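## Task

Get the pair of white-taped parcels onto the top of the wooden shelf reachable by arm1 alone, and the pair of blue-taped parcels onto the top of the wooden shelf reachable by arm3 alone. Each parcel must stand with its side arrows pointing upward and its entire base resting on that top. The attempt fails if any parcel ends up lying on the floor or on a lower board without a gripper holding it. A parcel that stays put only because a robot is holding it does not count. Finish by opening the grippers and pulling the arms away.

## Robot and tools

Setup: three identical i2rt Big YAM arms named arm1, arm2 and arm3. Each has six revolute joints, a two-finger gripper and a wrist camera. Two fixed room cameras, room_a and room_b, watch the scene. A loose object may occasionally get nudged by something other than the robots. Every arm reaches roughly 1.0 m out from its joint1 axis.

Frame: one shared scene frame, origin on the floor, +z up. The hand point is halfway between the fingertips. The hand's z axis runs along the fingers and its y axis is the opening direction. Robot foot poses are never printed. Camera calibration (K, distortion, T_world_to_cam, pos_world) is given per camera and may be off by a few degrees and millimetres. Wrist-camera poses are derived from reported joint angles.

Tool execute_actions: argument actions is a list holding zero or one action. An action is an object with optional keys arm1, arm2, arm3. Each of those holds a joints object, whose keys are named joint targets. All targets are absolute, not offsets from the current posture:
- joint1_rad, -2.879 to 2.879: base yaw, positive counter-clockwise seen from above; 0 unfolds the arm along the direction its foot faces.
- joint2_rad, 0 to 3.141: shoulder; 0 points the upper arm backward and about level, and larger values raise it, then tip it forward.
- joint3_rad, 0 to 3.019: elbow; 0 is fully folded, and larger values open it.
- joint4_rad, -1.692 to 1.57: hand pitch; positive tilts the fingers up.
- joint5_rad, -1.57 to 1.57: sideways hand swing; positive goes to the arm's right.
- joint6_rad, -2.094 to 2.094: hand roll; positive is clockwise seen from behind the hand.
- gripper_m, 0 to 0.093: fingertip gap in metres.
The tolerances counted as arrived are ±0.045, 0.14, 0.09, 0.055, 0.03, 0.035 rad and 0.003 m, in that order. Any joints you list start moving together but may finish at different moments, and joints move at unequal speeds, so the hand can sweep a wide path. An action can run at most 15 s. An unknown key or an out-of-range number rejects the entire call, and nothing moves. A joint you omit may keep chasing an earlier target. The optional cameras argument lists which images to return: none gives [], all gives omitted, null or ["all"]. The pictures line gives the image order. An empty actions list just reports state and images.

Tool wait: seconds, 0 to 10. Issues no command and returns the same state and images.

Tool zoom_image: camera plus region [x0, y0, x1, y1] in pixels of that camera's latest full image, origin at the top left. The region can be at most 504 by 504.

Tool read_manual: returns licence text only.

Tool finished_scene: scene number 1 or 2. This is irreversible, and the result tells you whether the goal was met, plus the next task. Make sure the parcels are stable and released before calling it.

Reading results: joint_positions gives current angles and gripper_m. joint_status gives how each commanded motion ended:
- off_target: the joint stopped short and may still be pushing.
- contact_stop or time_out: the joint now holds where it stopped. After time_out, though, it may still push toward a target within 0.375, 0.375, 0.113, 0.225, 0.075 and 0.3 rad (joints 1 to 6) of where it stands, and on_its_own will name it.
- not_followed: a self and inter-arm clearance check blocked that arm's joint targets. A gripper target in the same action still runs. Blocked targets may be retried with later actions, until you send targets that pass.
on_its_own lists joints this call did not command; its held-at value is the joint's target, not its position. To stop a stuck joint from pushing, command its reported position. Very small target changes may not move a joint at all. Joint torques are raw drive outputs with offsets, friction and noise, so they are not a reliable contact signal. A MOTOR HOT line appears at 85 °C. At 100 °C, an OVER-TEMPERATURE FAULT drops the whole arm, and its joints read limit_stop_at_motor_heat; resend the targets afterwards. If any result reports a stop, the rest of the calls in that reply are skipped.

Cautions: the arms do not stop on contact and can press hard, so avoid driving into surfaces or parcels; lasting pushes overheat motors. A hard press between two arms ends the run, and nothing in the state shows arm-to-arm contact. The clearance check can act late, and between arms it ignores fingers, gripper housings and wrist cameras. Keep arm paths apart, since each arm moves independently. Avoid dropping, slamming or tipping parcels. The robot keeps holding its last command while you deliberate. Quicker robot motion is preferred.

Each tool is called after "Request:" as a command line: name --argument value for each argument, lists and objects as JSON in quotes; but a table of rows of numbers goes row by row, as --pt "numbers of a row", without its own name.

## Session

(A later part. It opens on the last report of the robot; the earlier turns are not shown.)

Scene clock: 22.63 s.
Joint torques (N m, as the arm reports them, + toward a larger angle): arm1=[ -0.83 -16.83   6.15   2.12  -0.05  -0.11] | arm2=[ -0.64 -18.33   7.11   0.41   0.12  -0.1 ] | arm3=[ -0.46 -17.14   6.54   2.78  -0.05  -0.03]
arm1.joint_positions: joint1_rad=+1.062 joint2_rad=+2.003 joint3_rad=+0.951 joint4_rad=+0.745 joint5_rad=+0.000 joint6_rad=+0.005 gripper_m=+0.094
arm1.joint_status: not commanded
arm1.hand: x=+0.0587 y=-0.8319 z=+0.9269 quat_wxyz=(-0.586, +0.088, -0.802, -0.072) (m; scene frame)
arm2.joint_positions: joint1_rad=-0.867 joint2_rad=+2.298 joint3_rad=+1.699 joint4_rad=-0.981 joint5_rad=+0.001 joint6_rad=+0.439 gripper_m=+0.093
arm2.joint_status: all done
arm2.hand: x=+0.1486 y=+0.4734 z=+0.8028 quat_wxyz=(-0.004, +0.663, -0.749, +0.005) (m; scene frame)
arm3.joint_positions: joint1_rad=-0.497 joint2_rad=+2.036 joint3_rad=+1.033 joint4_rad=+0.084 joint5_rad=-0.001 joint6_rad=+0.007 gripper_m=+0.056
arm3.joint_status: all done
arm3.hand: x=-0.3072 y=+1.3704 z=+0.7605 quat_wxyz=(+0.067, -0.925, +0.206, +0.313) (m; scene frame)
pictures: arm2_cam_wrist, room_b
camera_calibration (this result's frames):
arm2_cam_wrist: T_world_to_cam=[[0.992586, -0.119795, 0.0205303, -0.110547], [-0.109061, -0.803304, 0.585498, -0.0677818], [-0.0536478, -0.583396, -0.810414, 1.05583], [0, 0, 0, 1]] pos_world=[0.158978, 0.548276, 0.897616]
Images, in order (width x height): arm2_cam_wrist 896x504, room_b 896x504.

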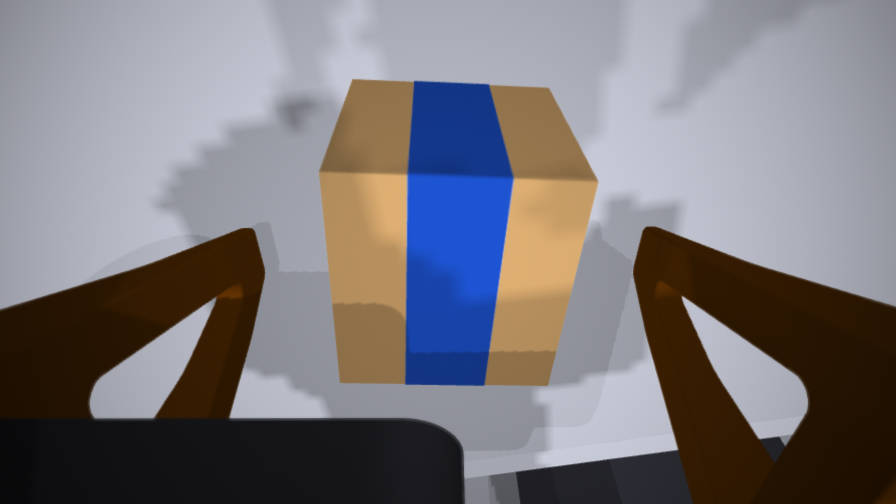

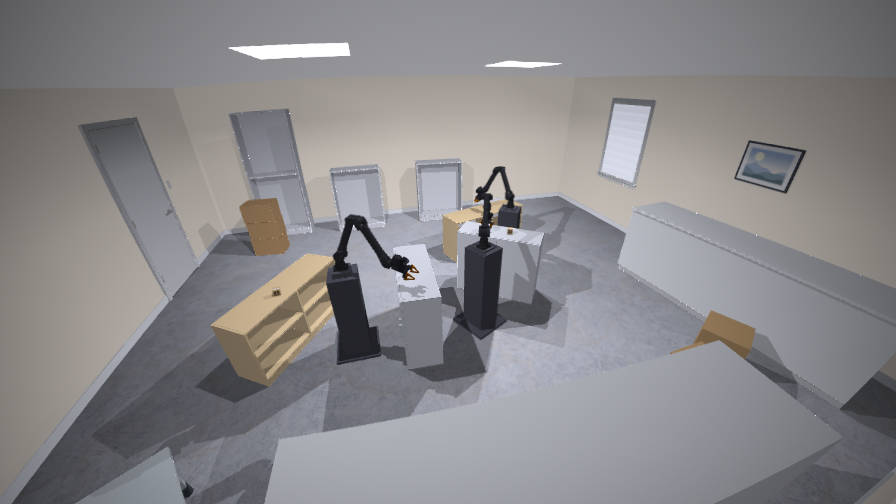

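Request:
execute_actions --actions '[{"arm2":{"joints":{"joint2_rad":2.17,"joint6_rad":-1.571}},"arm3":{"joints":{"joint2_rad":2.15,"joint4_rad":0.935}}}]' --cameras '[]'

Request:
execute_actions --actions '[{"arm2":{"joints":{"joint1_rad":-1.15,"joint2_rad":2.25,"joint3_rad":1.73,"joint4_rad":-1.032,"joint5_rad":0.524}},"arm3":{"joints":{"joint2_rad":2.46}}}]' --cameras '["arm2_cam_wrist","arm3_cam_wrist"]'

Scene clock: 26.87 s.
Joint torques (N m, as the arm reports them, + toward a larger angle): arm1=[ -0.84 -16.79   6.18   2.16  -0.05  -0.11] | arm2=[ -0.67 -16.89   7.78   0.53  -0.02  -0.15] | arm3=[ -0.5  -18.58   6.58   3.39  -0.05  -0.03]
arm1.joint_positions: joint1_rad=+1.062 joint2_rad=+2.003 joint3_rad=+0.951 joint4_rad=+0.745 joint5_rad=+0.000 joint6_rad=+0.005 gripper_m=+0.094
arm1.joint_status: not commanded
arm1.hand: x=+0.0587 y=-0.8319 z=+0.9269 quat_wxyz=(-0.586, +0.088, -0.802, -0.072) (m; scene frame)
arm2.joint_positions: joint1_rad=-0.867 joint2_rad=+2.151 joint3_rad=+1.699 joint4_rad=-0.979 joint5_rad=+0.001 joint6_rad=-1.559 gripper_m=+0.093
arm2.joint_status: all done
arm2.hand: x=+0.1394 y=+0.4982 z=+0.8957 quat_wxyz=(-0.072, +0.986, +0.152, -0.006) (m; scene frame)
arm3.joint_positions: joint1_rad=-0.497 joint2_rad=+2.144 joint3_rad=+1.027 joint4_rad=+0.915 joint5_rad=-0.001 joint6_rad=+0.007 gripper_m=+0.056
arm3.joint_status: all done
arm3.hand: x=-0.3851 y=+1.4063 z=+0.8587 quat_wxyz=(+0.133, -0.756, +0.168, +0.618) (m; scene frame)
pictures: none
No camera images: the call's "cameras" was empty. Leave "cameras" out to get every camera's image.

Scene clock: 28.60 s.
Joint torques (N m, as the arm reports them, + toward a larger angle): arm1=[ -0.82 -16.81   6.19   2.19  -0.05  -0.1 ] | arm2=[ -0.73 -18.86   8.7   -0.41   0.45  -0.13] | arm3=[ -0.55 -20.1    3.85   2.83  -0.05  -0.03]
arm1.joint_positions: joint1_rad=+1.062 joint2_rad=+2.003 joint3_rad=+0.951 joint4_rad=+0.745 joint5_rad=+0.000 joint6_rad=+0.005 gripper_m=+0.094
arm1.joint_status: not commanded
arm1.hand: x=+0.0587 y=-0.8319 z=+0.9269 quat_wxyz=(-0.586, +0.088, -0.802, -0.072) (m; scene frame)
arm2.joint_positions: joint1_rad=-1.147 joint2_rad=+2.253 joint3_rad=+1.700 joint4_rad=-1.023 joint5_rad=+0.523 joint6_rad=-1.560 gripper_m=+0.093
arm2.joint_status: all done
arm2.hand: x=+0.4088 y=+0.5071 z=+0.8561 quat_wxyz=(-0.007, +0.965, +0.012, +0.263) (m; scene frame)
arm3.joint_positions: joint1_rad=-0.497 joint2_rad=+2.472 joint3_rad=+1.024 joint4_rad=+0.927 joint5_rad=-0.001 joint6_rad=+0.007 gripper_m=+0.056
arm3.joint_status: all done
arm3.hand: x=-0.3198 y=+1.3762 z=+0.6501 quat_wxyz=(+0.105, -0.845, +0.188, +0.490) (m; scene frame)
pictures: arm2_cam_wrist, arm3_cam_wrist
camera_calibration (this result's frames):
arm2_cam_wrist: T_world_to_cam=[[-0.0328704, 0.99937, 0.0133993, -0.508139], [0.401498, 0.00092611, 0.915859, -0.942897], [0.91527, 0.0354845, -0.401275, 0.0723967], [0, 0, 0, 1]] pos_world=[0.295606, 0.506123, 0.899421]
arm3_cam_wrist: T_world_to_cam=[[0.41407, 0.910201, -0.00893916, -1.11558], [0.824213, -0.379084, -0.420675, 1.06278], [-0.386287, 0.166821, -0.907167, 0.359388], [0, 0, 0, 1]] pos_world=[-0.275203, 1.35833, 0.763138]
Images, in order (width x height): arm2_cam_wrist 896x504, arm3_cam_wrist 896x504.

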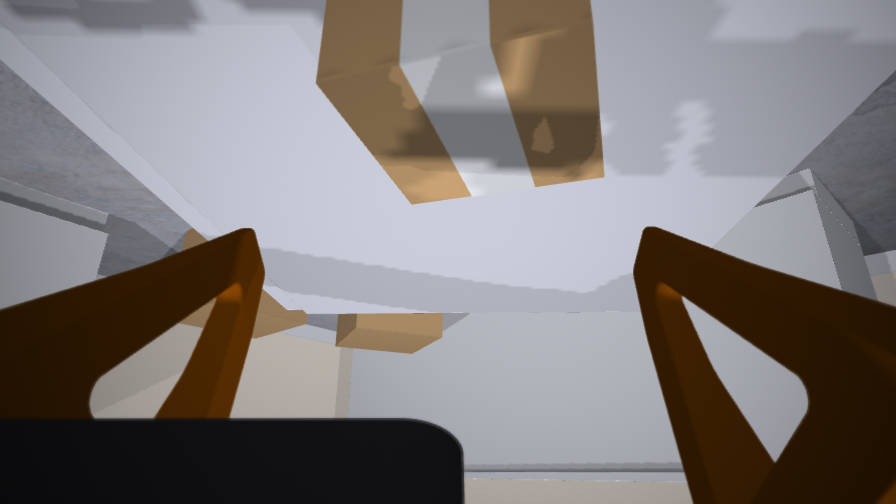

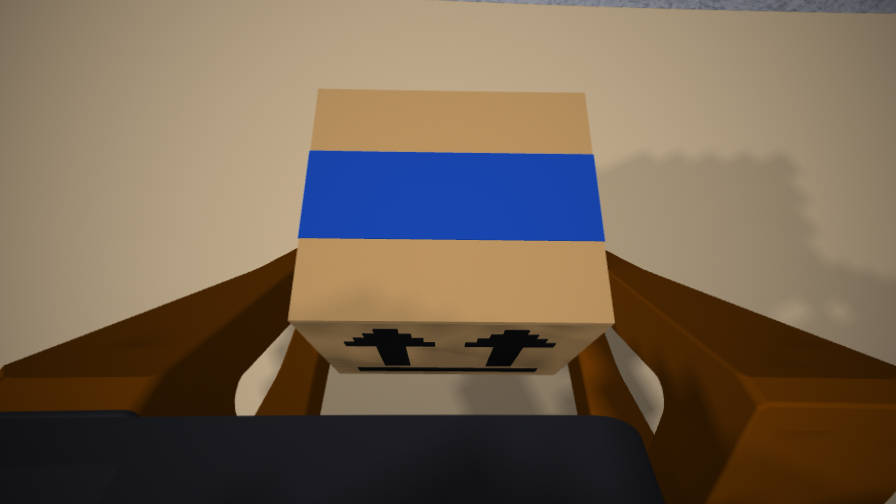

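Request:
execute_actions --actions '[{"arm2":{"joints":{"joint1_rad":-1.13,"joint2_rad":2.195,"joint3_rad":1.58,"joint4_rad":-0.795,"joint5_rad":0.50,"joint6_rad":-1.90}},"arm3":{"joints":{"joint2_rad":2.52}}}]' --cameras '["arm2_cam_wrist","arm3_cam_wrist"]'

Scene clock: 31.90 s.
Joint torques (N m, as the arm reports them, + toward a larger angle): arm1=[ -0.82 -16.94   6.16   2.15  -0.04  -0.1 ] | arm2=[ -0.49 -17.83   6.34   0.68   0.32  -0.11] | arm3=[ -0.53 -16.11   3.65   2.84  -0.05  -0.03]
arm1.joint_positions: joint1_rad=+1.062 joint2_rad=+2.003 joint3_rad=+0.951 joint4_rad=+0.745 joint5_rad=+0.000 joint6_rad=+0.005 gripper_m=+0.094
arm1.joint_status: not commanded
arm1.hand: x=+0.0587 y=-0.8319 z=+0.9269 quat_wxyz=(-0.586, +0.088, -0.802, -0.072) (m; scene frame)
arm2.joint_positions: joint1_rad=-1.134 joint2_rad=+2.190 joint3_rad=+1.584 joint4_rad=-0.807 joint5_rad=+0.502 joint6_rad=-1.888 gripper_m=+0.093
arm2.joint_status: all done
arm2.hand: x=+0.3972 y=+0.5169 z=+0.8587 quat_wxyz=(-0.046, +0.952, +0.156, +0.260) (m; scene frame)
arm3.joint_positions: joint1_rad=-0.497 joint2_rad=+2.492 joint3_rad=+1.024 joint4_rad=+0.927 joint5_rad=-0.001 joint6_rad=+0.007 gripper_m=+0.056
arm3.joint_status: all done
arm3.hand: x=-0.3137 y=+1.3734 z=+0.6379 quat_wxyz=(+0.103, -0.850, +0.189, +0.481) (m; scene frame)
pictures: arm2_cam_wrist, arm3_cam_wrist
camera_calibration (this result's frames):
arm2_cam_wrist: T_world_to_cam=[[-0.326061, 0.945276, 0.0117076, -0.372508], [0.379873, 0.119672, 0.917265, -0.99463], [0.865668, 0.303532, -0.398105, -0.0378509], [0, 0, 0, 1]] pos_world=[0.289139, 0.482641, 0.901632]
arm3_cam_wrist: T_world_to_cam=[[0.414235, 0.910125, -0.00903815, -1.11543], [0.83191, -0.382627, -0.401899, 1.04682], [-0.369236, 0.158961, -0.915639, 0.372637], [0, 0, 0, 1]] pos_world=[-0.271217, 1.35649, 0.751834]
Images, in order (width x height): arm2_cam_wrist 896x504, arm3_cam_wrist 896x504.

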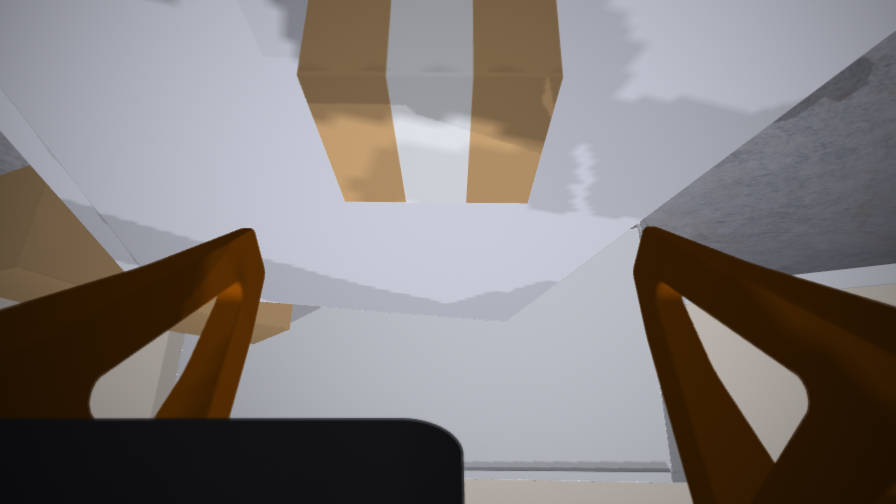

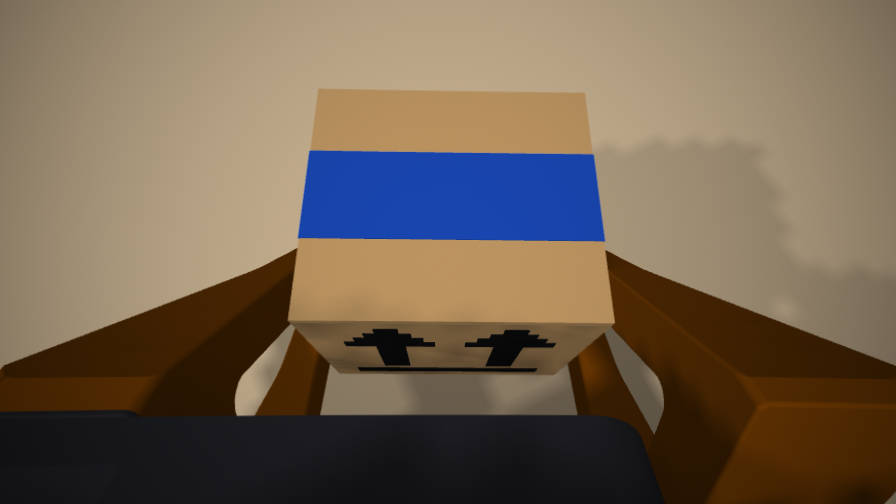

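Request:
execute_actions --actions '[{"arm2":{"joints":{"joint2_rad":2.29,"joint4_rad":-0.70}},"arm3":{"joints":{"joint2_rad":2.495,"gripper_m":0.093}}}]' --cameras '["arm2_cam_wrist","arm3_cam_wrist"]'

Scene clock: 33.27 s.
Joint torques (N m, as the arm reports them, + toward a larger angle): arm1=[ -0.91 -16.91   6.18   2.13  -0.05  -0.1 ] | arm2=[ -0.13 -18.62   6.23   0.54   0.32  -0.13] | arm3=[ -0.54 -18.33   3.55   2.83  -0.05  -0.03]
arm1.joint_positions: joint1_rad=+1.062 joint2_rad=+2.003 joint3_rad=+0.951 joint4_rad=+0.745 joint5_rad=+0.000 joint6_rad=+0.005 gripper_m=+0.094
arm1.joint_status: not commanded
arm1.hand: x=+0.0587 y=-0.8319 z=+0.9269 quat_wxyz=(-0.586, +0.088, -0.802, -0.072) (m; scene frame)
arm2.joint_positions: joint1_rad=-1.134 joint2_rad=+2.290 joint3_rad=+1.577 joint4_rad=-0.711 joint5_rad=+0.502 joint6_rad=-1.889 gripper_m=+0.093
arm2.joint_status: all done
arm2.hand: x=+0.3978 y=+0.5150 z=+0.7965 quat_wxyz=(-0.040, +0.952, +0.158, +0.260) (m; scene frame)
arm3.joint_positions: joint1_rad=-0.497 joint2_rad=+2.492 joint3_rad=+1.024 joint4_rad=+0.927 joint5_rad=-0.001 joint6_rad=+0.007 gripper_m=+0.093
arm3.joint_status: all done
arm3.hand: x=-0.3137 y=+1.3734 z=+0.6379 quat_wxyz=(+0.103, -0.850, +0.189, +0.481) (m; scene frame)
pictures: arm2_cam_wrist, arm3_cam_wrist
camera_calibration (this result's frames):
arm2_cam_wrist: T_world_to_cam=[[-0.326638, 0.945149, -0.000298061, -0.35992], [0.379469, 0.131431, 0.915821, -0.942347], [0.865627, 0.299029, -0.401586, -0.0574272], [0, 0, 0, 1]] pos_world=[0.289739, 0.481204, 0.839853]
arm3_cam_wrist: T_world_to_cam=[[0.414235, 0.910125, -0.00903815, -1.11543], [0.83191, -0.382627, -0.401899, 1.04682], [-0.369236, 0.158961, -0.915639, 0.372637], [0, 0, 0, 1]] pos_world=[-0.271217, 1.35649, 0.751834]
Images, in order (width x height): arm2_cam_wrist 896x504, arm3_cam_wrist 896x504.

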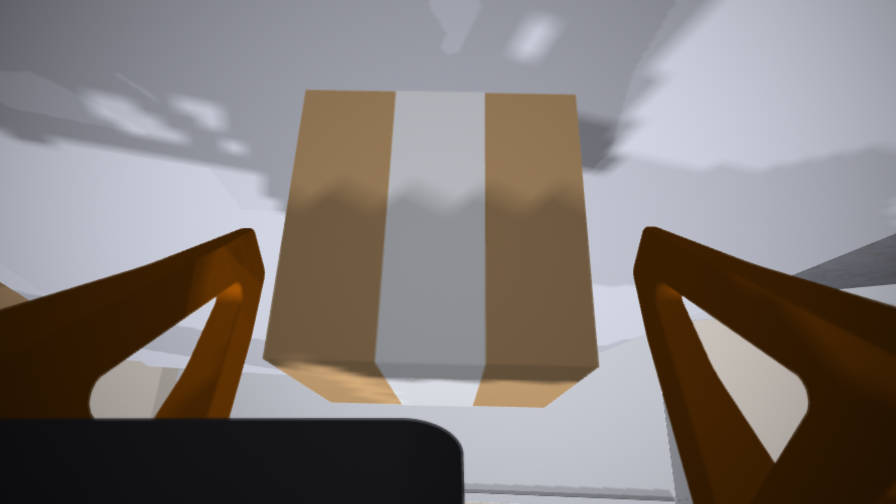

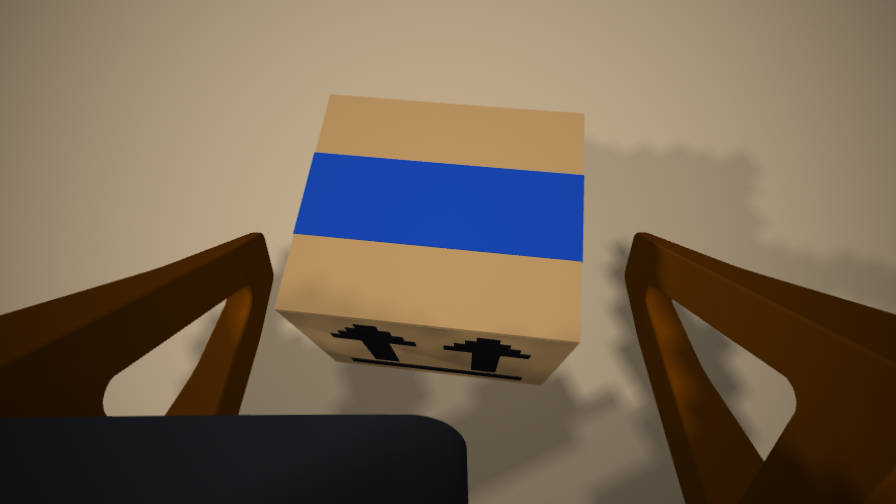

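Request:
execute_actions --actions '[{"arm2":{"joints":{"gripper_m":0.03}},"arm3":{"joints":{"joint2_rad":2.1}}}]' --cameras '["arm2_cam_wrist"]'

Scene clock: 35.37 s.
Joint torques (N m, as the arm reports them, + toward a larger angle): arm1=[ -0.76 -16.94   6.17   2.16  -0.06  -0.1 ] | arm2=[ -0.13 -18.39   6.29   0.58   0.35  -0.13] | arm3=[ -0.57 -16.82   7.12   2.67  -0.05  -0.03]
arm1.joint_positions: joint1_rad=+1.062 joint2_rad=+2.003 joint3_rad=+0.951 joint4_rad=+0.745 joint5_rad=+0.000 joint6_rad=+0.005 gripper_m=+0.094
arm1.joint_status: not commanded
arm1.hand: x=+0.0587 y=-0.8319 z=+0.9269 quat_wxyz=(-0.586, +0.088, -0.802, -0.072) (m; scene frame)
arm2.joint_positions: joint1_rad=-1.134 joint2_rad=+2.290 joint3_rad=+1.577 joint4_rad=-0.711 joint5_rad=+0.501 joint6_rad=-1.890 gripper_m=+0.057
arm2.joint_status: gripper_m off_target (ended at +0.057, target +0.030)
arm2.hand: x=+0.3977 y=+0.5151 z=+0.7965 quat_wxyz=(-0.040, +0.952, +0.159, +0.259) (m; scene frame)
arm3.joint_positions: joint1_rad=-0.497 joint2_rad=+2.070 joint3_rad=+1.031 joint4_rad=+0.936 joint5_rad=-0.001 joint6_rad=+0.007 gripper_m=+0.093
arm3.joint_status: all done
arm3.hand: x=-0.3927 y=+1.4098 z=+0.9149 quat_wxyz=(+0.141, -0.725, +0.161, +0.654) (m; scene frame)
pictures: arm2_cam_wrist
camera_calibration (this result's frames):
arm2_cam_wrist: T_world_to_cam=[[-0.327373, 0.944895, -0.000108457, -0.35977], [0.379963, 0.131749, 0.915571, -0.942428], [0.865133, 0.299692, -0.402157, -0.0570609], [0, 0, 0, 1]] pos_world=[0.289674, 0.48121, 0.839874]
Images, in order (width x height): arm2_cam_wrist 896x504.

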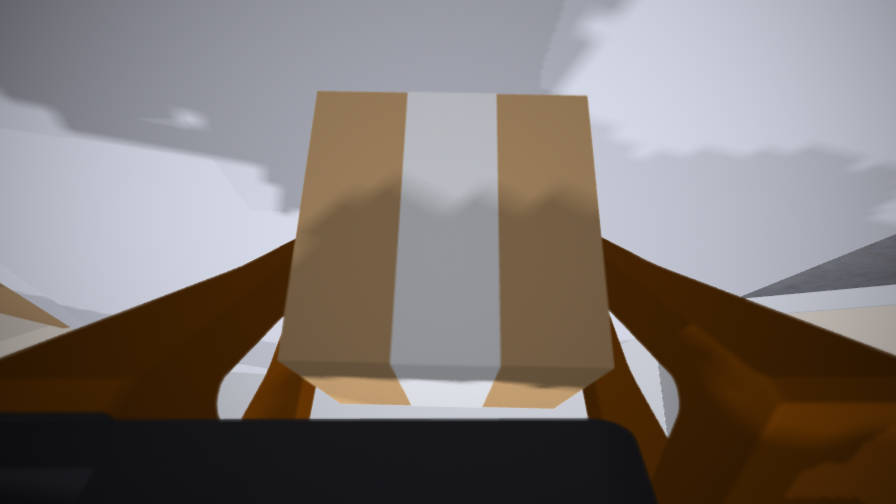

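Request:
execute_actions --actions '[{"arm2":{"joints":{"joint1_rad":1.13,"joint2_rad":1.9,"joint3_rad":0.933,"joint4_rad":0.73,"joint5_rad":0.0,"joint6_rad":0.0}},"arm3":{"joints":{"joint1_rad":1.359,"joint2_rad":2.165,"joint3_rad":1.85,"joint4_rad":-1.225}}}]' --cameras '["arm2_cam_wrist","arm3_cam_wrist","room_a"]'

Scene clock: 38.57 s.
Joint torques (N m, as the arm reports them, + toward a larger angle): arm1=[ -0.8  -16.91   6.17   2.15  -0.06  -0.11] | arm2=[ -0.75 -13.8    5.43   2.43   0.2    0.16] | arm3=[ -0.64 -23.07  10.47   0.72   0.    -0.01]
arm1.joint_positions: joint1_rad=+1.062 joint2_rad=+2.003 joint3_rad=+0.951 joint4_rad=+0.745 joint5_rad=+0.000 joint6_rad=+0.005 gripper_m=+0.094
arm1.joint_status: not commanded
arm1.hand: x=+0.0587 y=-0.8319 z=+0.9269 quat_wxyz=(-0.586, +0.088, -0.802, -0.072) (m; scene frame)
arm2.joint_positions: joint1_rad=+1.136 joint2_rad=+1.902 joint3_rad=+0.936 joint4_rad=+0.707 joint5_rad=-0.002 joint6_rad=-0.012 gripper_m=+0.057
arm2.joint_status: all done
arm2.hand: x=-0.1412 y=-0.5860 z=+0.9742 quat_wxyz=(+0.219, +0.739, +0.296, -0.564) (m; scene frame)
arm3.joint_positions: joint1_rad=+1.362 joint2_rad=+2.162 joint3_rad=+1.833 joint4_rad=-1.216 joint5_rad=-0.002 joint6_rad=+0.004 gripper_m=+0.093
arm3.joint_status: all done
arm3.hand: x=+0.1498 y=+0.4659 z=+0.8784 quat_wxyz=(-0.010, -0.757, -0.653, +0.009) (m; scene frame)
pictures: arm2_cam_wrist, arm3_cam_wrist, room_a
camera_calibration (this result's frames):
arm2_cam_wrist: T_world_to_cam=[[-0.679691, 0.733365, 0.0140016, 0.316873], [0.56707, 0.537483, -0.624134, 1.00884], [-0.465244, -0.416279, -0.781192, 0.57245], [0, 0, 0, 1]] pos_world=[-0.0903795, -0.53632, 1.07241]
arm3_cam_wrist: T_world_to_cam=[[-0.989314, 0.145367, -0.0112584, 0.0891432], [0.114747, 0.823908, 0.554985, -0.884509], [0.0899523, 0.547763, -0.831784, 0.5847], [0, 0, 0, 1]] pos_world=[0.13709, 0.395519, 0.978237]
Images, in order (width x height): arm2_cam_wrist 896x504, arm3_cam_wrist 896x504, room_a 896x504.

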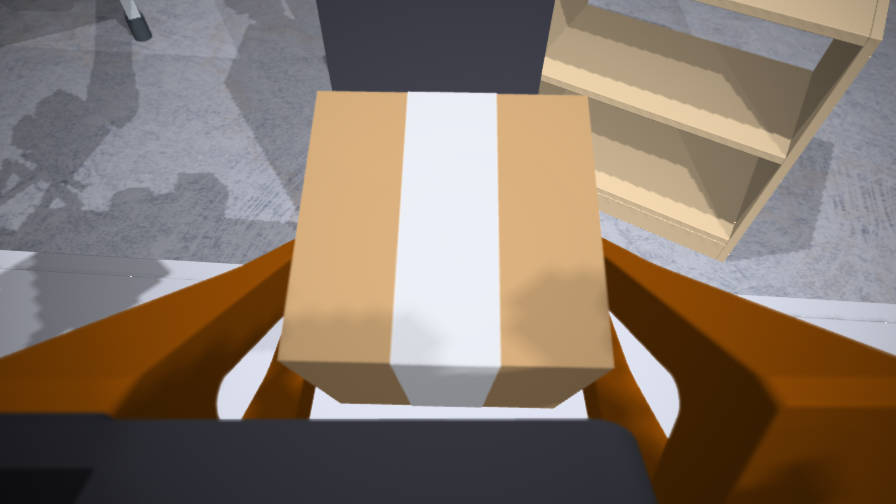

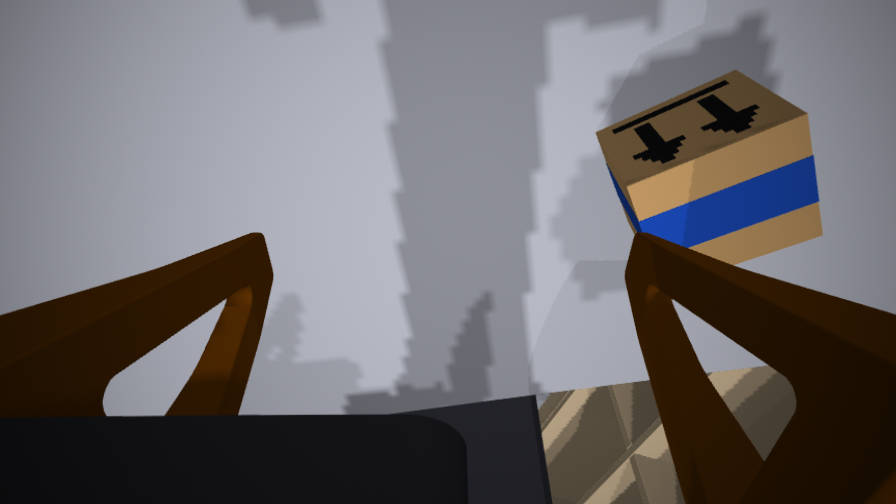

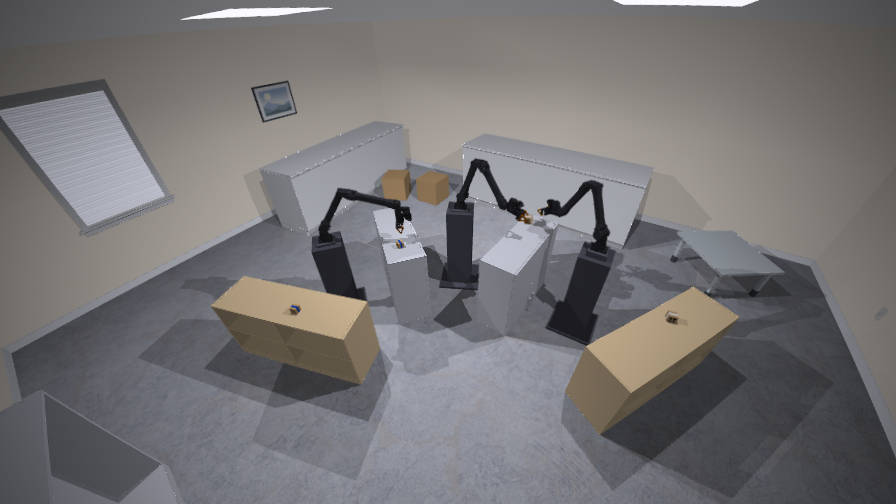

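Request:
execute_actions --actions '[{"arm2":{"joints":{"joint2_rad":2.165,"joint4_rad":0.74}},"arm3":{"joints":{"joint1_rad":1.208,"joint3_rad":1.79,"joint4_rad":-1.2,"joint6_rad":-0.625}}}]' --cameras '["arm2_cam_wrist","arm3_cam_wrist"]'

Scene clock: 41.03 s.
Joint torques (N m, as the arm reports them, + toward a larger angle): arm1=[ -0.77 -16.75   6.18   2.15  -0.05  -0.11] | arm2=[ -0.55 -15.4    4.15   1.5    0.19   0.09] | arm3=[ -0.57 -22.92   8.87   1.24  -0.17  -0.04]
arm1.joint_positions: joint1_rad=+1.062 joint2_rad=+2.003 joint3_rad=+0.951 joint4_rad=+0.745 joint5_rad=+0.000 joint6_rad=+0.005 gripper_m=+0.094
arm1.joint_status: not commanded
arm1.hand: x=+0.0587 y=-0.8319 z=+0.9269 quat_wxyz=(-0.586, +0.088, -0.802, -0.072) (m; scene frame)
arm2.joint_positions: joint1_rad=+1.135 joint2_rad=+2.178 joint3_rad=+0.926 joint4_rad=+0.740 joint5_rad=-0.002 joint6_rad=-0.006 gripper_m=+0.057
arm2.joint_status: all done
arm2.hand: x=-0.1134 y=-0.5594 z=+0.8048 quat_wxyz=(+0.182, +0.805, +0.319, -0.466) (m; scene frame)
arm3.joint_positions: joint1_rad=+1.212 joint2_rad=+2.162 joint3_rad=+1.791 joint4_rad=-1.208 joint5_rad=+0.001 joint6_rad=-0.617 gripper_m=+0.093
arm3.joint_status: all done
arm3.hand: x=+0.0576 y=+0.5002 z=+0.8634 quat_wxyz=(+0.001, -0.584, -0.812, -0.003) (m; scene frame)
pictures: arm2_cam_wrist, arm3_cam_wrist
camera_calibration (this result's frames):
arm2_cam_wrist: T_world_to_cam=[[-0.679473, 0.733642, 0.00925367, 0.322657], [0.667112, 0.623006, -0.408442, 0.758622], [-0.305416, -0.271352, -0.912737, 0.669211], [0, 0, 0, 1]] pos_world=[-0.0824608, -0.527749, 0.917682]
arm3_cam_wrist: T_world_to_cam=[[-0.947364, -0.319925, -0.012237, 0.22398], [-0.267083, 0.768657, 0.581234, -0.866927], [-0.176545, 0.553908, -0.813645, 0.558363], [0, 0, 0, 1]] pos_world=[0.0792248, 0.428744, 0.960937]
Images, in order (width x height): arm2_cam_wrist 896x504, arm3_cam_wrist 896x504.

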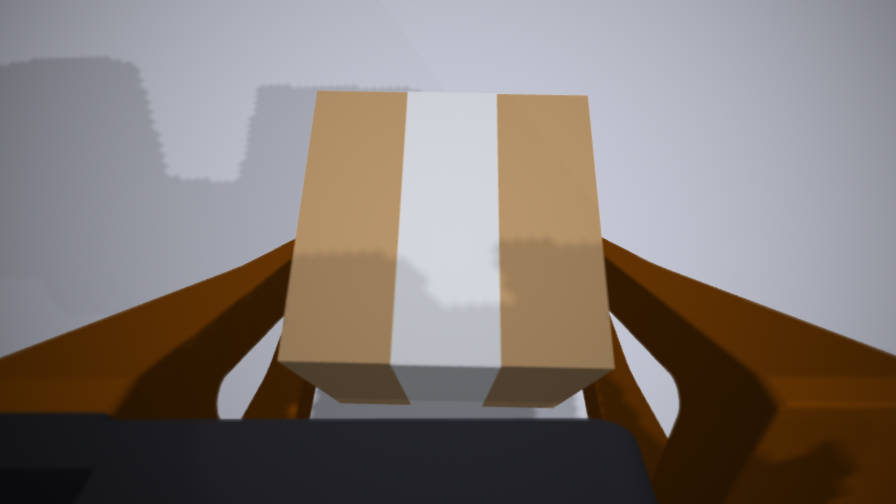

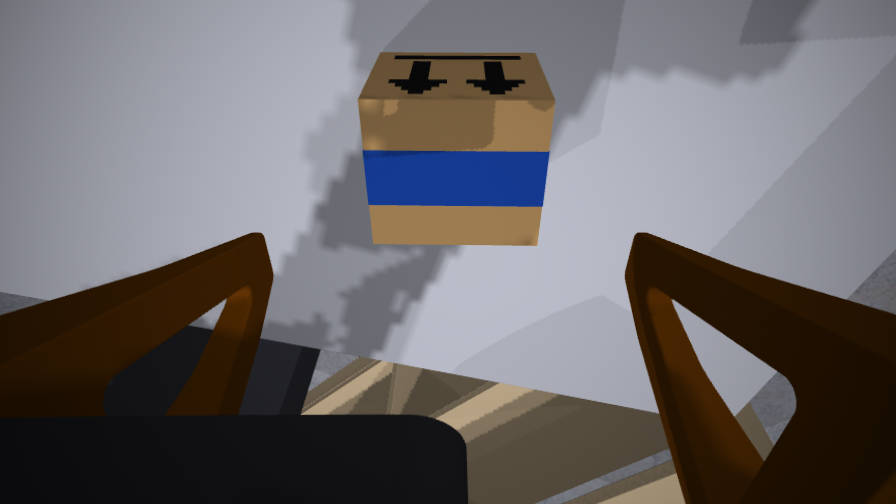

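Request:
execute_actions --actions '[{"arm1":{"joints":{"joint1_rad":1.567,"joint2_rad":1.87,"joint3_rad":0.585,"joint4_rad":0.75}},"arm2":{"joints":{"joint2_rad":2.178,"gripper_m":0.093}},"arm3":{"joints":{"joint2_rad":2.24,"joint3_rad":1.74,"joint4_rad":-1.065}}}]' --cameras '["arm1_cam_wrist","arm2_cam_wrist","arm3_cam_wrist"]'

Scene clock: 42.97 s.
Joint torques (N m, as the arm reports them, + toward a larger angle): arm1=[  0.57 -11.49   4.11   2.03  -0.04  -0.11] | arm2=[ -0.64 -14.37   4.16   1.48   0.18   0.08] | arm3=[ -0.61 -21.17   8.67   1.35  -0.16  -0.04]
arm1.joint_positions: joint1_rad=+1.562 joint2_rad=+1.862 joint3_rad=+0.579 joint4_rad=+0.745 joint5_rad=-0.001 joint6_rad=+0.005 gripper_m=+0.094
arm1.joint_status: all done
arm1.hand: x=-0.2058 y=-0.6400 z=+0.8701 quat_wxyz=(-0.460, +0.306, -0.813, -0.181) (m; scene frame)
arm2.joint_positions: joint1_rad=+1.135 joint2_rad=+2.178 joint3_rad=+0.926 joint4_rad=+0.740 joint5_rad=-0.002 joint6_rad=-0.006 gripper_m=+0.093
arm2.joint_status: all done
arm2.hand: x=-0.1134 y=-0.5594 z=+0.8048 quat_wxyz=(+0.182, +0.805, +0.319, -0.466) (m; scene frame)
arm3.joint_positions: joint1_rad=+1.212 joint2_rad=+2.216 joint3_rad=+1.739 joint4_rad=-1.075 joint5_rad=+0.001 joint6_rad=-0.618 gripper_m=+0.093
arm3.joint_status: all done
arm3.hand: x=+0.0565 y=+0.4961 z=+0.8112 quat_wxyz=(-0.003, -0.583, -0.812, +0.009) (m; scene frame)
pictures: arm1_cam_wrist, arm2_cam_wrist, arm3_cam_wrist
camera_calibration (this result's frames):
arm1_cam_wrist: T_world_to_cam=[[0.660558, -0.750459, -0.0217767, -0.326346], [-0.694101, -0.599382, -0.398705, -0.1763], [0.286159, 0.278483, -0.916821, 1.1565], [0, 0, 0, 1]] pos_world=[-0.237742, -0.672645, 0.982904]
arm2_cam_wrist: T_world_to_cam=[[-0.679473, 0.733642, 0.00925367, 0.322657], [0.667112, 0.623006, -0.408442, 0.758622], [-0.305416, -0.271352, -0.912737, 0.669211], [0, 0, 0, 1]] pos_world=[-0.0824608, -0.527749, 0.917682]
arm3_cam_wrist: T_world_to_cam=[[-0.947164, -0.320737, 0.00281716, 0.209102], [-0.263361, 0.782684, 0.563957, -0.826871], [-0.183086, 0.533418, -0.8258, 0.538291], [0, 0, 0, 1]] pos_world=[0.0788418, 0.427111, 0.910251]
Images, in order (width x height): arm1_cam_wrist 896x504, arm2_cam_wrist 896x504, arm3_cam_wrist 896x504.

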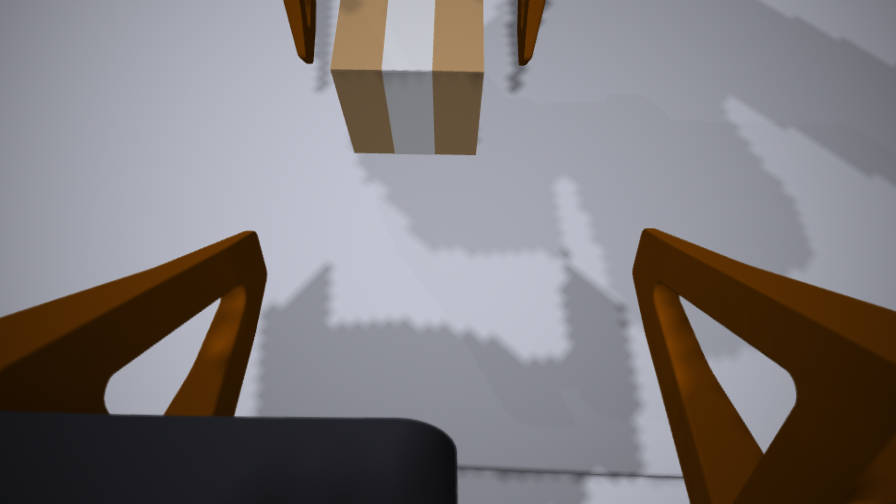

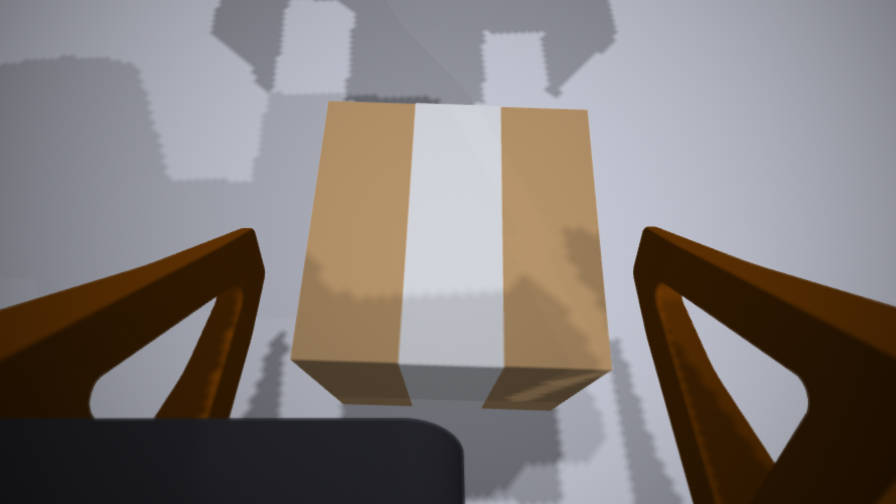

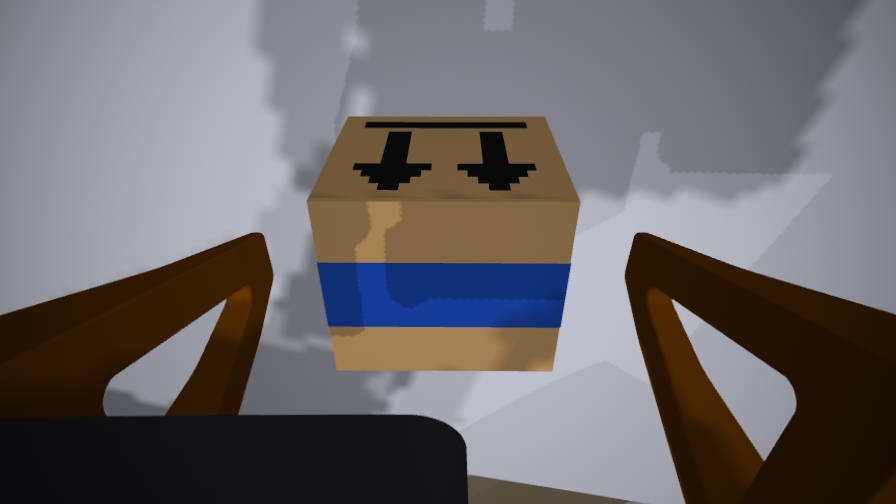

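Request:
execute_actions --actions '[{"arm1":{"joints":{"joint1_rad":1.593,"joint2_rad":2.168,"joint3_rad":0.98,"joint4_rad":0.70}},"arm2":{"joints":{"joint2_rad":1.75,"joint3_rad":0.5}},"arm3":{"joints":{"joint2_rad":2.27}}}]' --cameras '["arm1_cam_wrist","arm3_cam_wrist"]'

Scene clock: 44.87 s.
Joint torques (N m, as the arm reports them, + toward a larger angle): arm1=[  1.27 -16.     5.79   1.72  -0.02  -0.1 ] | arm2=[-0.6  -8.99  3.57  1.49  0.19  0.09] | arm3=[ -0.66 -20.08   8.54   1.35  -0.17  -0.04]
arm1.joint_positions: joint1_rad=+1.581 joint2_rad=+2.151 joint3_rad=+0.962 joint4_rad=+0.705 joint5_rad=-0.001 joint6_rad=+0.005 gripper_m=+0.094
arm1.joint_status: all done
arm1.hand: x=-0.1168 y=-0.5428 z=+0.8305 quat_wxyz=(-0.481, +0.309, -0.797, -0.194) (m; scene frame)
arm2.joint_positions: joint1_rad=+1.135 joint2_rad=+1.746 joint3_rad=+0.502 joint4_rad=+0.740 joint5_rad=-0.002 joint6_rad=-0.006 gripper_m=+0.093
arm2.joint_status: all done
arm2.hand: x=-0.0153 y=-0.4683 z=+0.8983 quat_wxyz=(+0.183, +0.803, +0.319, -0.469) (m; scene frame)
arm3.joint_positions: joint1_rad=+1.212 joint2_rad=+2.234 joint3_rad=+1.739 joint4_rad=-1.075 joint5_rad=+0.001 joint6_rad=-0.618 gripper_m=+0.093
arm3.joint_status: all done
arm3.hand: x=+0.0573 y=+0.4989 z=+0.8002 quat_wxyz=(+0.000, -0.583, -0.812, +0.001) (m; scene frame)
pictures: arm1_cam_wrist, arm3_cam_wrist
camera_calibration (this result's frames):
arm1_cam_wrist: T_world_to_cam=[[0.675912, -0.73665, -0.0221172, -0.303548], [-0.665208, -0.596893, -0.448573, -0.0258992], [0.31724, 0.317909, -0.893473, 1.0733], [0, 0, 0, 1]] pos_world=[-0.152548, -0.580277, 0.940628]
arm3_cam_wrist: T_world_to_cam=[[-0.947146, -0.320717, -0.00736973, 0.218964], [-0.266264, 0.773105, 0.575685, -0.827075], [-0.178934, 0.54722, -0.817639, 0.514269], [0, 0, 0, 1]] pos_world=[0.0791914, 0.428223, 0.898234]
Images, in order (width x height): arm1_cam_wrist 896x504, arm3_cam_wrist 896x504.

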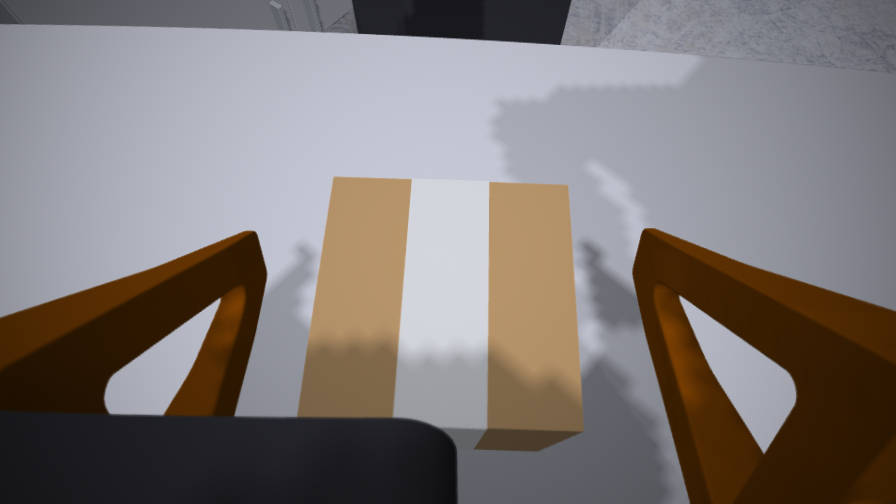

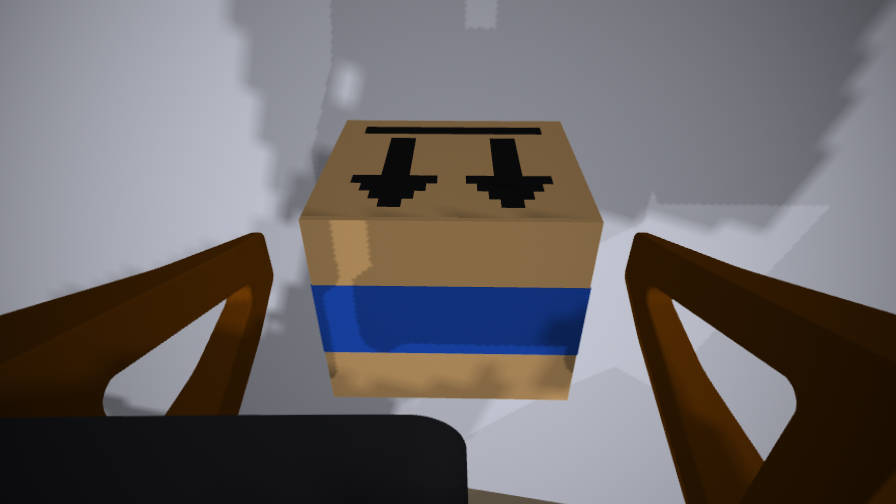

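Request:
execute_actions --actions '[{"arm1":{"joints":{"joint2_rad":2.22}},"arm2":{"joints":{"joint1_rad":0.7}},"arm3":{"joints":{"gripper_m":0.03}}}]' --cameras '["arm1_cam_wrist"]'

Scene clock: 46.20 s.
Joint torques (N m, as the arm reports them, + toward a larger angle): arm1=[  1.27 -15.06   5.36   1.7   -0.03  -0.09] | arm2=[ 0.44 -8.79  3.6   1.51  0.1   0.09] | arm3=[ -0.66 -20.14   8.54   1.32  -0.16  -0.03]
arm1.joint_positions: joint1_rad=+1.581 joint2_rad=+2.195 joint3_rad=+0.962 joint4_rad=+0.705 joint5_rad=-0.001 joint6_rad=+0.005 gripper_m=+0.094
arm1.joint_status: all done
arm1.hand: x=-0.1235 y=-0.5488 z=+0.8028 quat_wxyz=(-0.463, +0.314, -0.808, -0.187) (m; scene frame)
arm2.joint_positions: joint1_rad=+0.693 joint2_rad=+1.746 joint3_rad=+0.502 joint4_rad=+0.740 joint5_rad=+0.001 joint6_rad=-0.006 gripper_m=+0.093
arm2.joint_status: all done
arm2.hand: x=-0.1241 y=-0.2814 z=+0.8988 quat_wxyz=(+0.073, +0.853, +0.136, -0.499) (m; scene frame)
arm3.joint_positions: joint1_rad=+1.212 joint2_rad=+2.234 joint3_rad=+1.739 joint4_rad=-1.074 joint5_rad=+0.001 joint6_rad=-0.618 gripper_m=+0.056
arm3.joint_status: gripper_m off_target (ended at +0.056, target +0.030)
arm3.hand: x=+0.0573 y=+0.4988 z=+0.8002 quat_wxyz=(+0.000, -0.583, -0.812, +0.001) (m; scene frame)
pictures: arm1_cam_wrist
camera_calibration (this result's frames):
arm1_cam_wrist: T_world_to_cam=[[0.675427, -0.737105, -0.0218007, -0.30459], [-0.679021, -0.610129, -0.408257, -0.0877043], [0.287627, 0.29055, -0.912607, 1.04928], [0, 0, 0, 1]] pos_world=[-0.155627, -0.582895, 0.915138]
Images, in order (width x height): arm1_cam_wrist 896x504.

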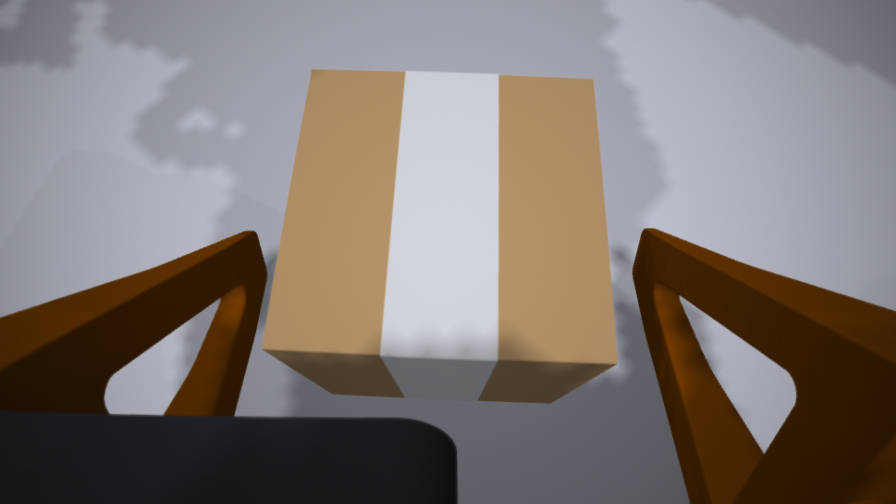

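Request:
execute_actions --actions '[{"arm1":{"joints":{"gripper_m":0.03}},"arm2":{"joints":{"joint1_rad":0.3}},"arm3":{"joints":{"joint1_rad":0.5,"joint2_rad":2.1,"joint6_rad":-0.3}}}]' --cameras '["arm1_cam_wrist"]'

Scene clock: 48.93 s.
Joint torques (N m, as the arm reports them, + toward a larger angle): arm1=[  1.24 -15.21   5.38   1.69  -0.05  -0.1 ] | arm2=[ 0.27 -8.72  3.61  1.5   0.1   0.08] | arm3=[ -0.92 -21.88   9.89   1.19  -0.11   0.11]
arm1.joint_positions: joint1_rad=+1.581 joint2_rad=+2.195 joint3_rad=+0.962 joint4_rad=+0.705 joint5_rad=-0.001 joint6_rad=+0.005 gripper_m=+0.057
arm1.joint_status: gripper_m off_target (ended at +0.057, target +0.030)
arm1.hand: x=-0.1235 y=-0.5488 z=+0.8028 quat_wxyz=(-0.463, +0.314, -0.808, -0.187) (m; scene frame)
arm2.joint_positions: joint1_rad=+0.293 joint2_rad=+1.746 joint3_rad=+0.502 joint4_rad=+0.740 joint5_rad=+0.001 joint6_rad=-0.006 gripper_m=+0.093
arm2.joint_status: all done
arm2.hand: x=-0.1447 y=-0.0864 z=+0.9001 quat_wxyz=(-0.029, +0.862, -0.036, -0.504) (m; scene frame)
arm3.joint_positions: joint1_rad=+0.504 joint2_rad=+2.094 joint3_rad=+1.731 joint4_rad=-1.063 joint5_rad=+0.000 joint6_rad=-0.307 gripper_m=+0.056
arm3.joint_status: all done
arm3.hand: x=-0.3142 y=+0.7589 z=+0.8856 quat_wxyz=(-0.010, -0.903, -0.423, +0.072) (m; scene frame)
pictures: arm1_cam_wrist
camera_calibration (this result's frames):
arm1_cam_wrist: T_world_to_cam=[[0.675427, -0.737105, -0.0218007, -0.30459], [-0.679021, -0.610129, -0.408257, -0.0877043], [0.287627, 0.29055, -0.912607, 1.04928], [0, 0, 0, 1]] pos_world=[-0.155627, -0.582895, 0.915138]
Images, in order (width x height): arm1_cam_wrist 896x504.

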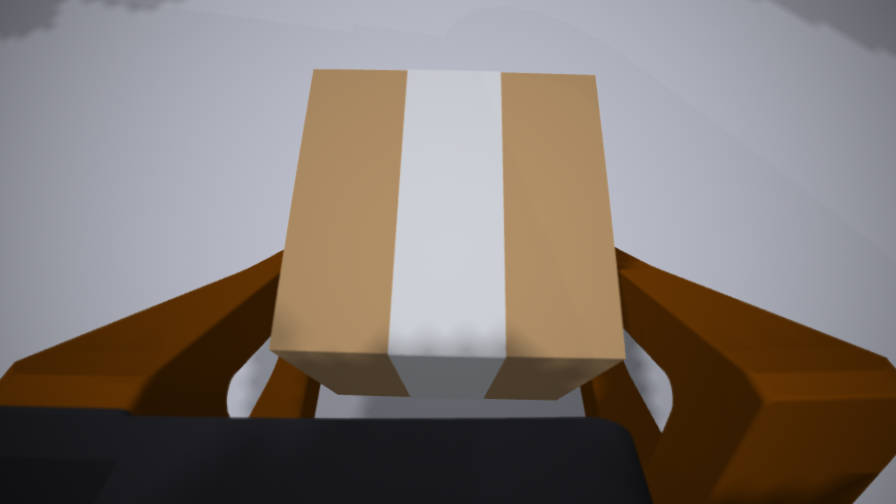

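Request:
execute_actions --actions '[{"arm1":{"joints":{"joint1_rad":-0.1,"joint2_rad":2.1,"joint3_rad":2.05,"joint4_rad":-0.97,"joint5_rad":0.527,"joint6_rad":-1.58}},"arm3":{"joints":{"joint1_rad":-0.2,"joint2_rad":2.42,"joint3_rad":1.739,"joint4_rad":-0.87}}}]' --cameras '["arm3_cam_wrist"]'

Scene clock: 52.93 s.
Joint torques (N m, as the arm reports them, + toward a larger angle): arm1=[  1.21 -25.42  12.34   0.98   0.14  -0.09] | arm2=[ 0.07 -8.85  3.63  1.5   0.1   0.09] | arm3=[ -0.1  -25.23   8.16   1.02  -0.1    0.07]
arm1.joint_positions: joint1_rad=-0.112 joint2_rad=+2.121 joint3_rad=+2.010 joint4_rad=-0.964 joint5_rad=+0.530 joint6_rad=-1.571 gripper_m=+0.057
arm1.joint_status: all done
arm1.hand: x=-0.2128 y=-1.6536 z=+1.0617 quat_wxyz=(+0.169, +0.228, -0.911, +0.300) (m; scene frame)
arm2.joint_positions: joint1_rad=+0.293 joint2_rad=+1.746 joint3_rad=+0.502 joint4_rad=+0.740 joint5_rad=+0.001 joint6_rad=-0.006 gripper_m=+0.093
arm2.joint_status: not commanded
arm2.hand: x=-0.1447 y=-0.0864 z=+0.9001 quat_wxyz=(-0.029, +0.862, -0.036, -0.504) (m; scene frame)
arm3.joint_positions: joint1_rad=-0.198 joint2_rad=+2.438 joint3_rad=+1.727 joint4_rad=-0.872 joint5_rad=+0.000 joint6_rad=-0.304 gripper_m=+0.056
arm3.joint_status: all done
arm3.hand: x=-0.3910 y=+1.2011 z=+0.6680 quat_wxyz=(-0.002, -0.996, -0.085, -0.006) (m; scene frame)
pictures: arm3_cam_wrist
camera_calibration (this result's frames):
arm3_cam_wrist: T_world_to_cam=[[-0.171641, 0.985078, -0.0126412, -1.24309], [0.796551, 0.146319, 0.586598, -0.252135], [0.579695, 0.0906148, -0.809779, 0.781442], [0, 0, 0, 1]] pos_world=[-0.465524, 1.19062, 0.764984]
Images, in order (width x height): arm3_cam_wrist 896x504.

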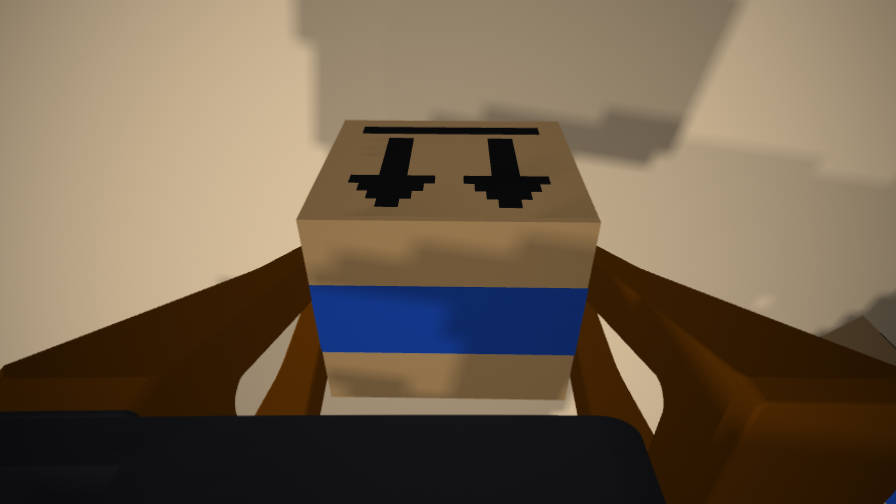

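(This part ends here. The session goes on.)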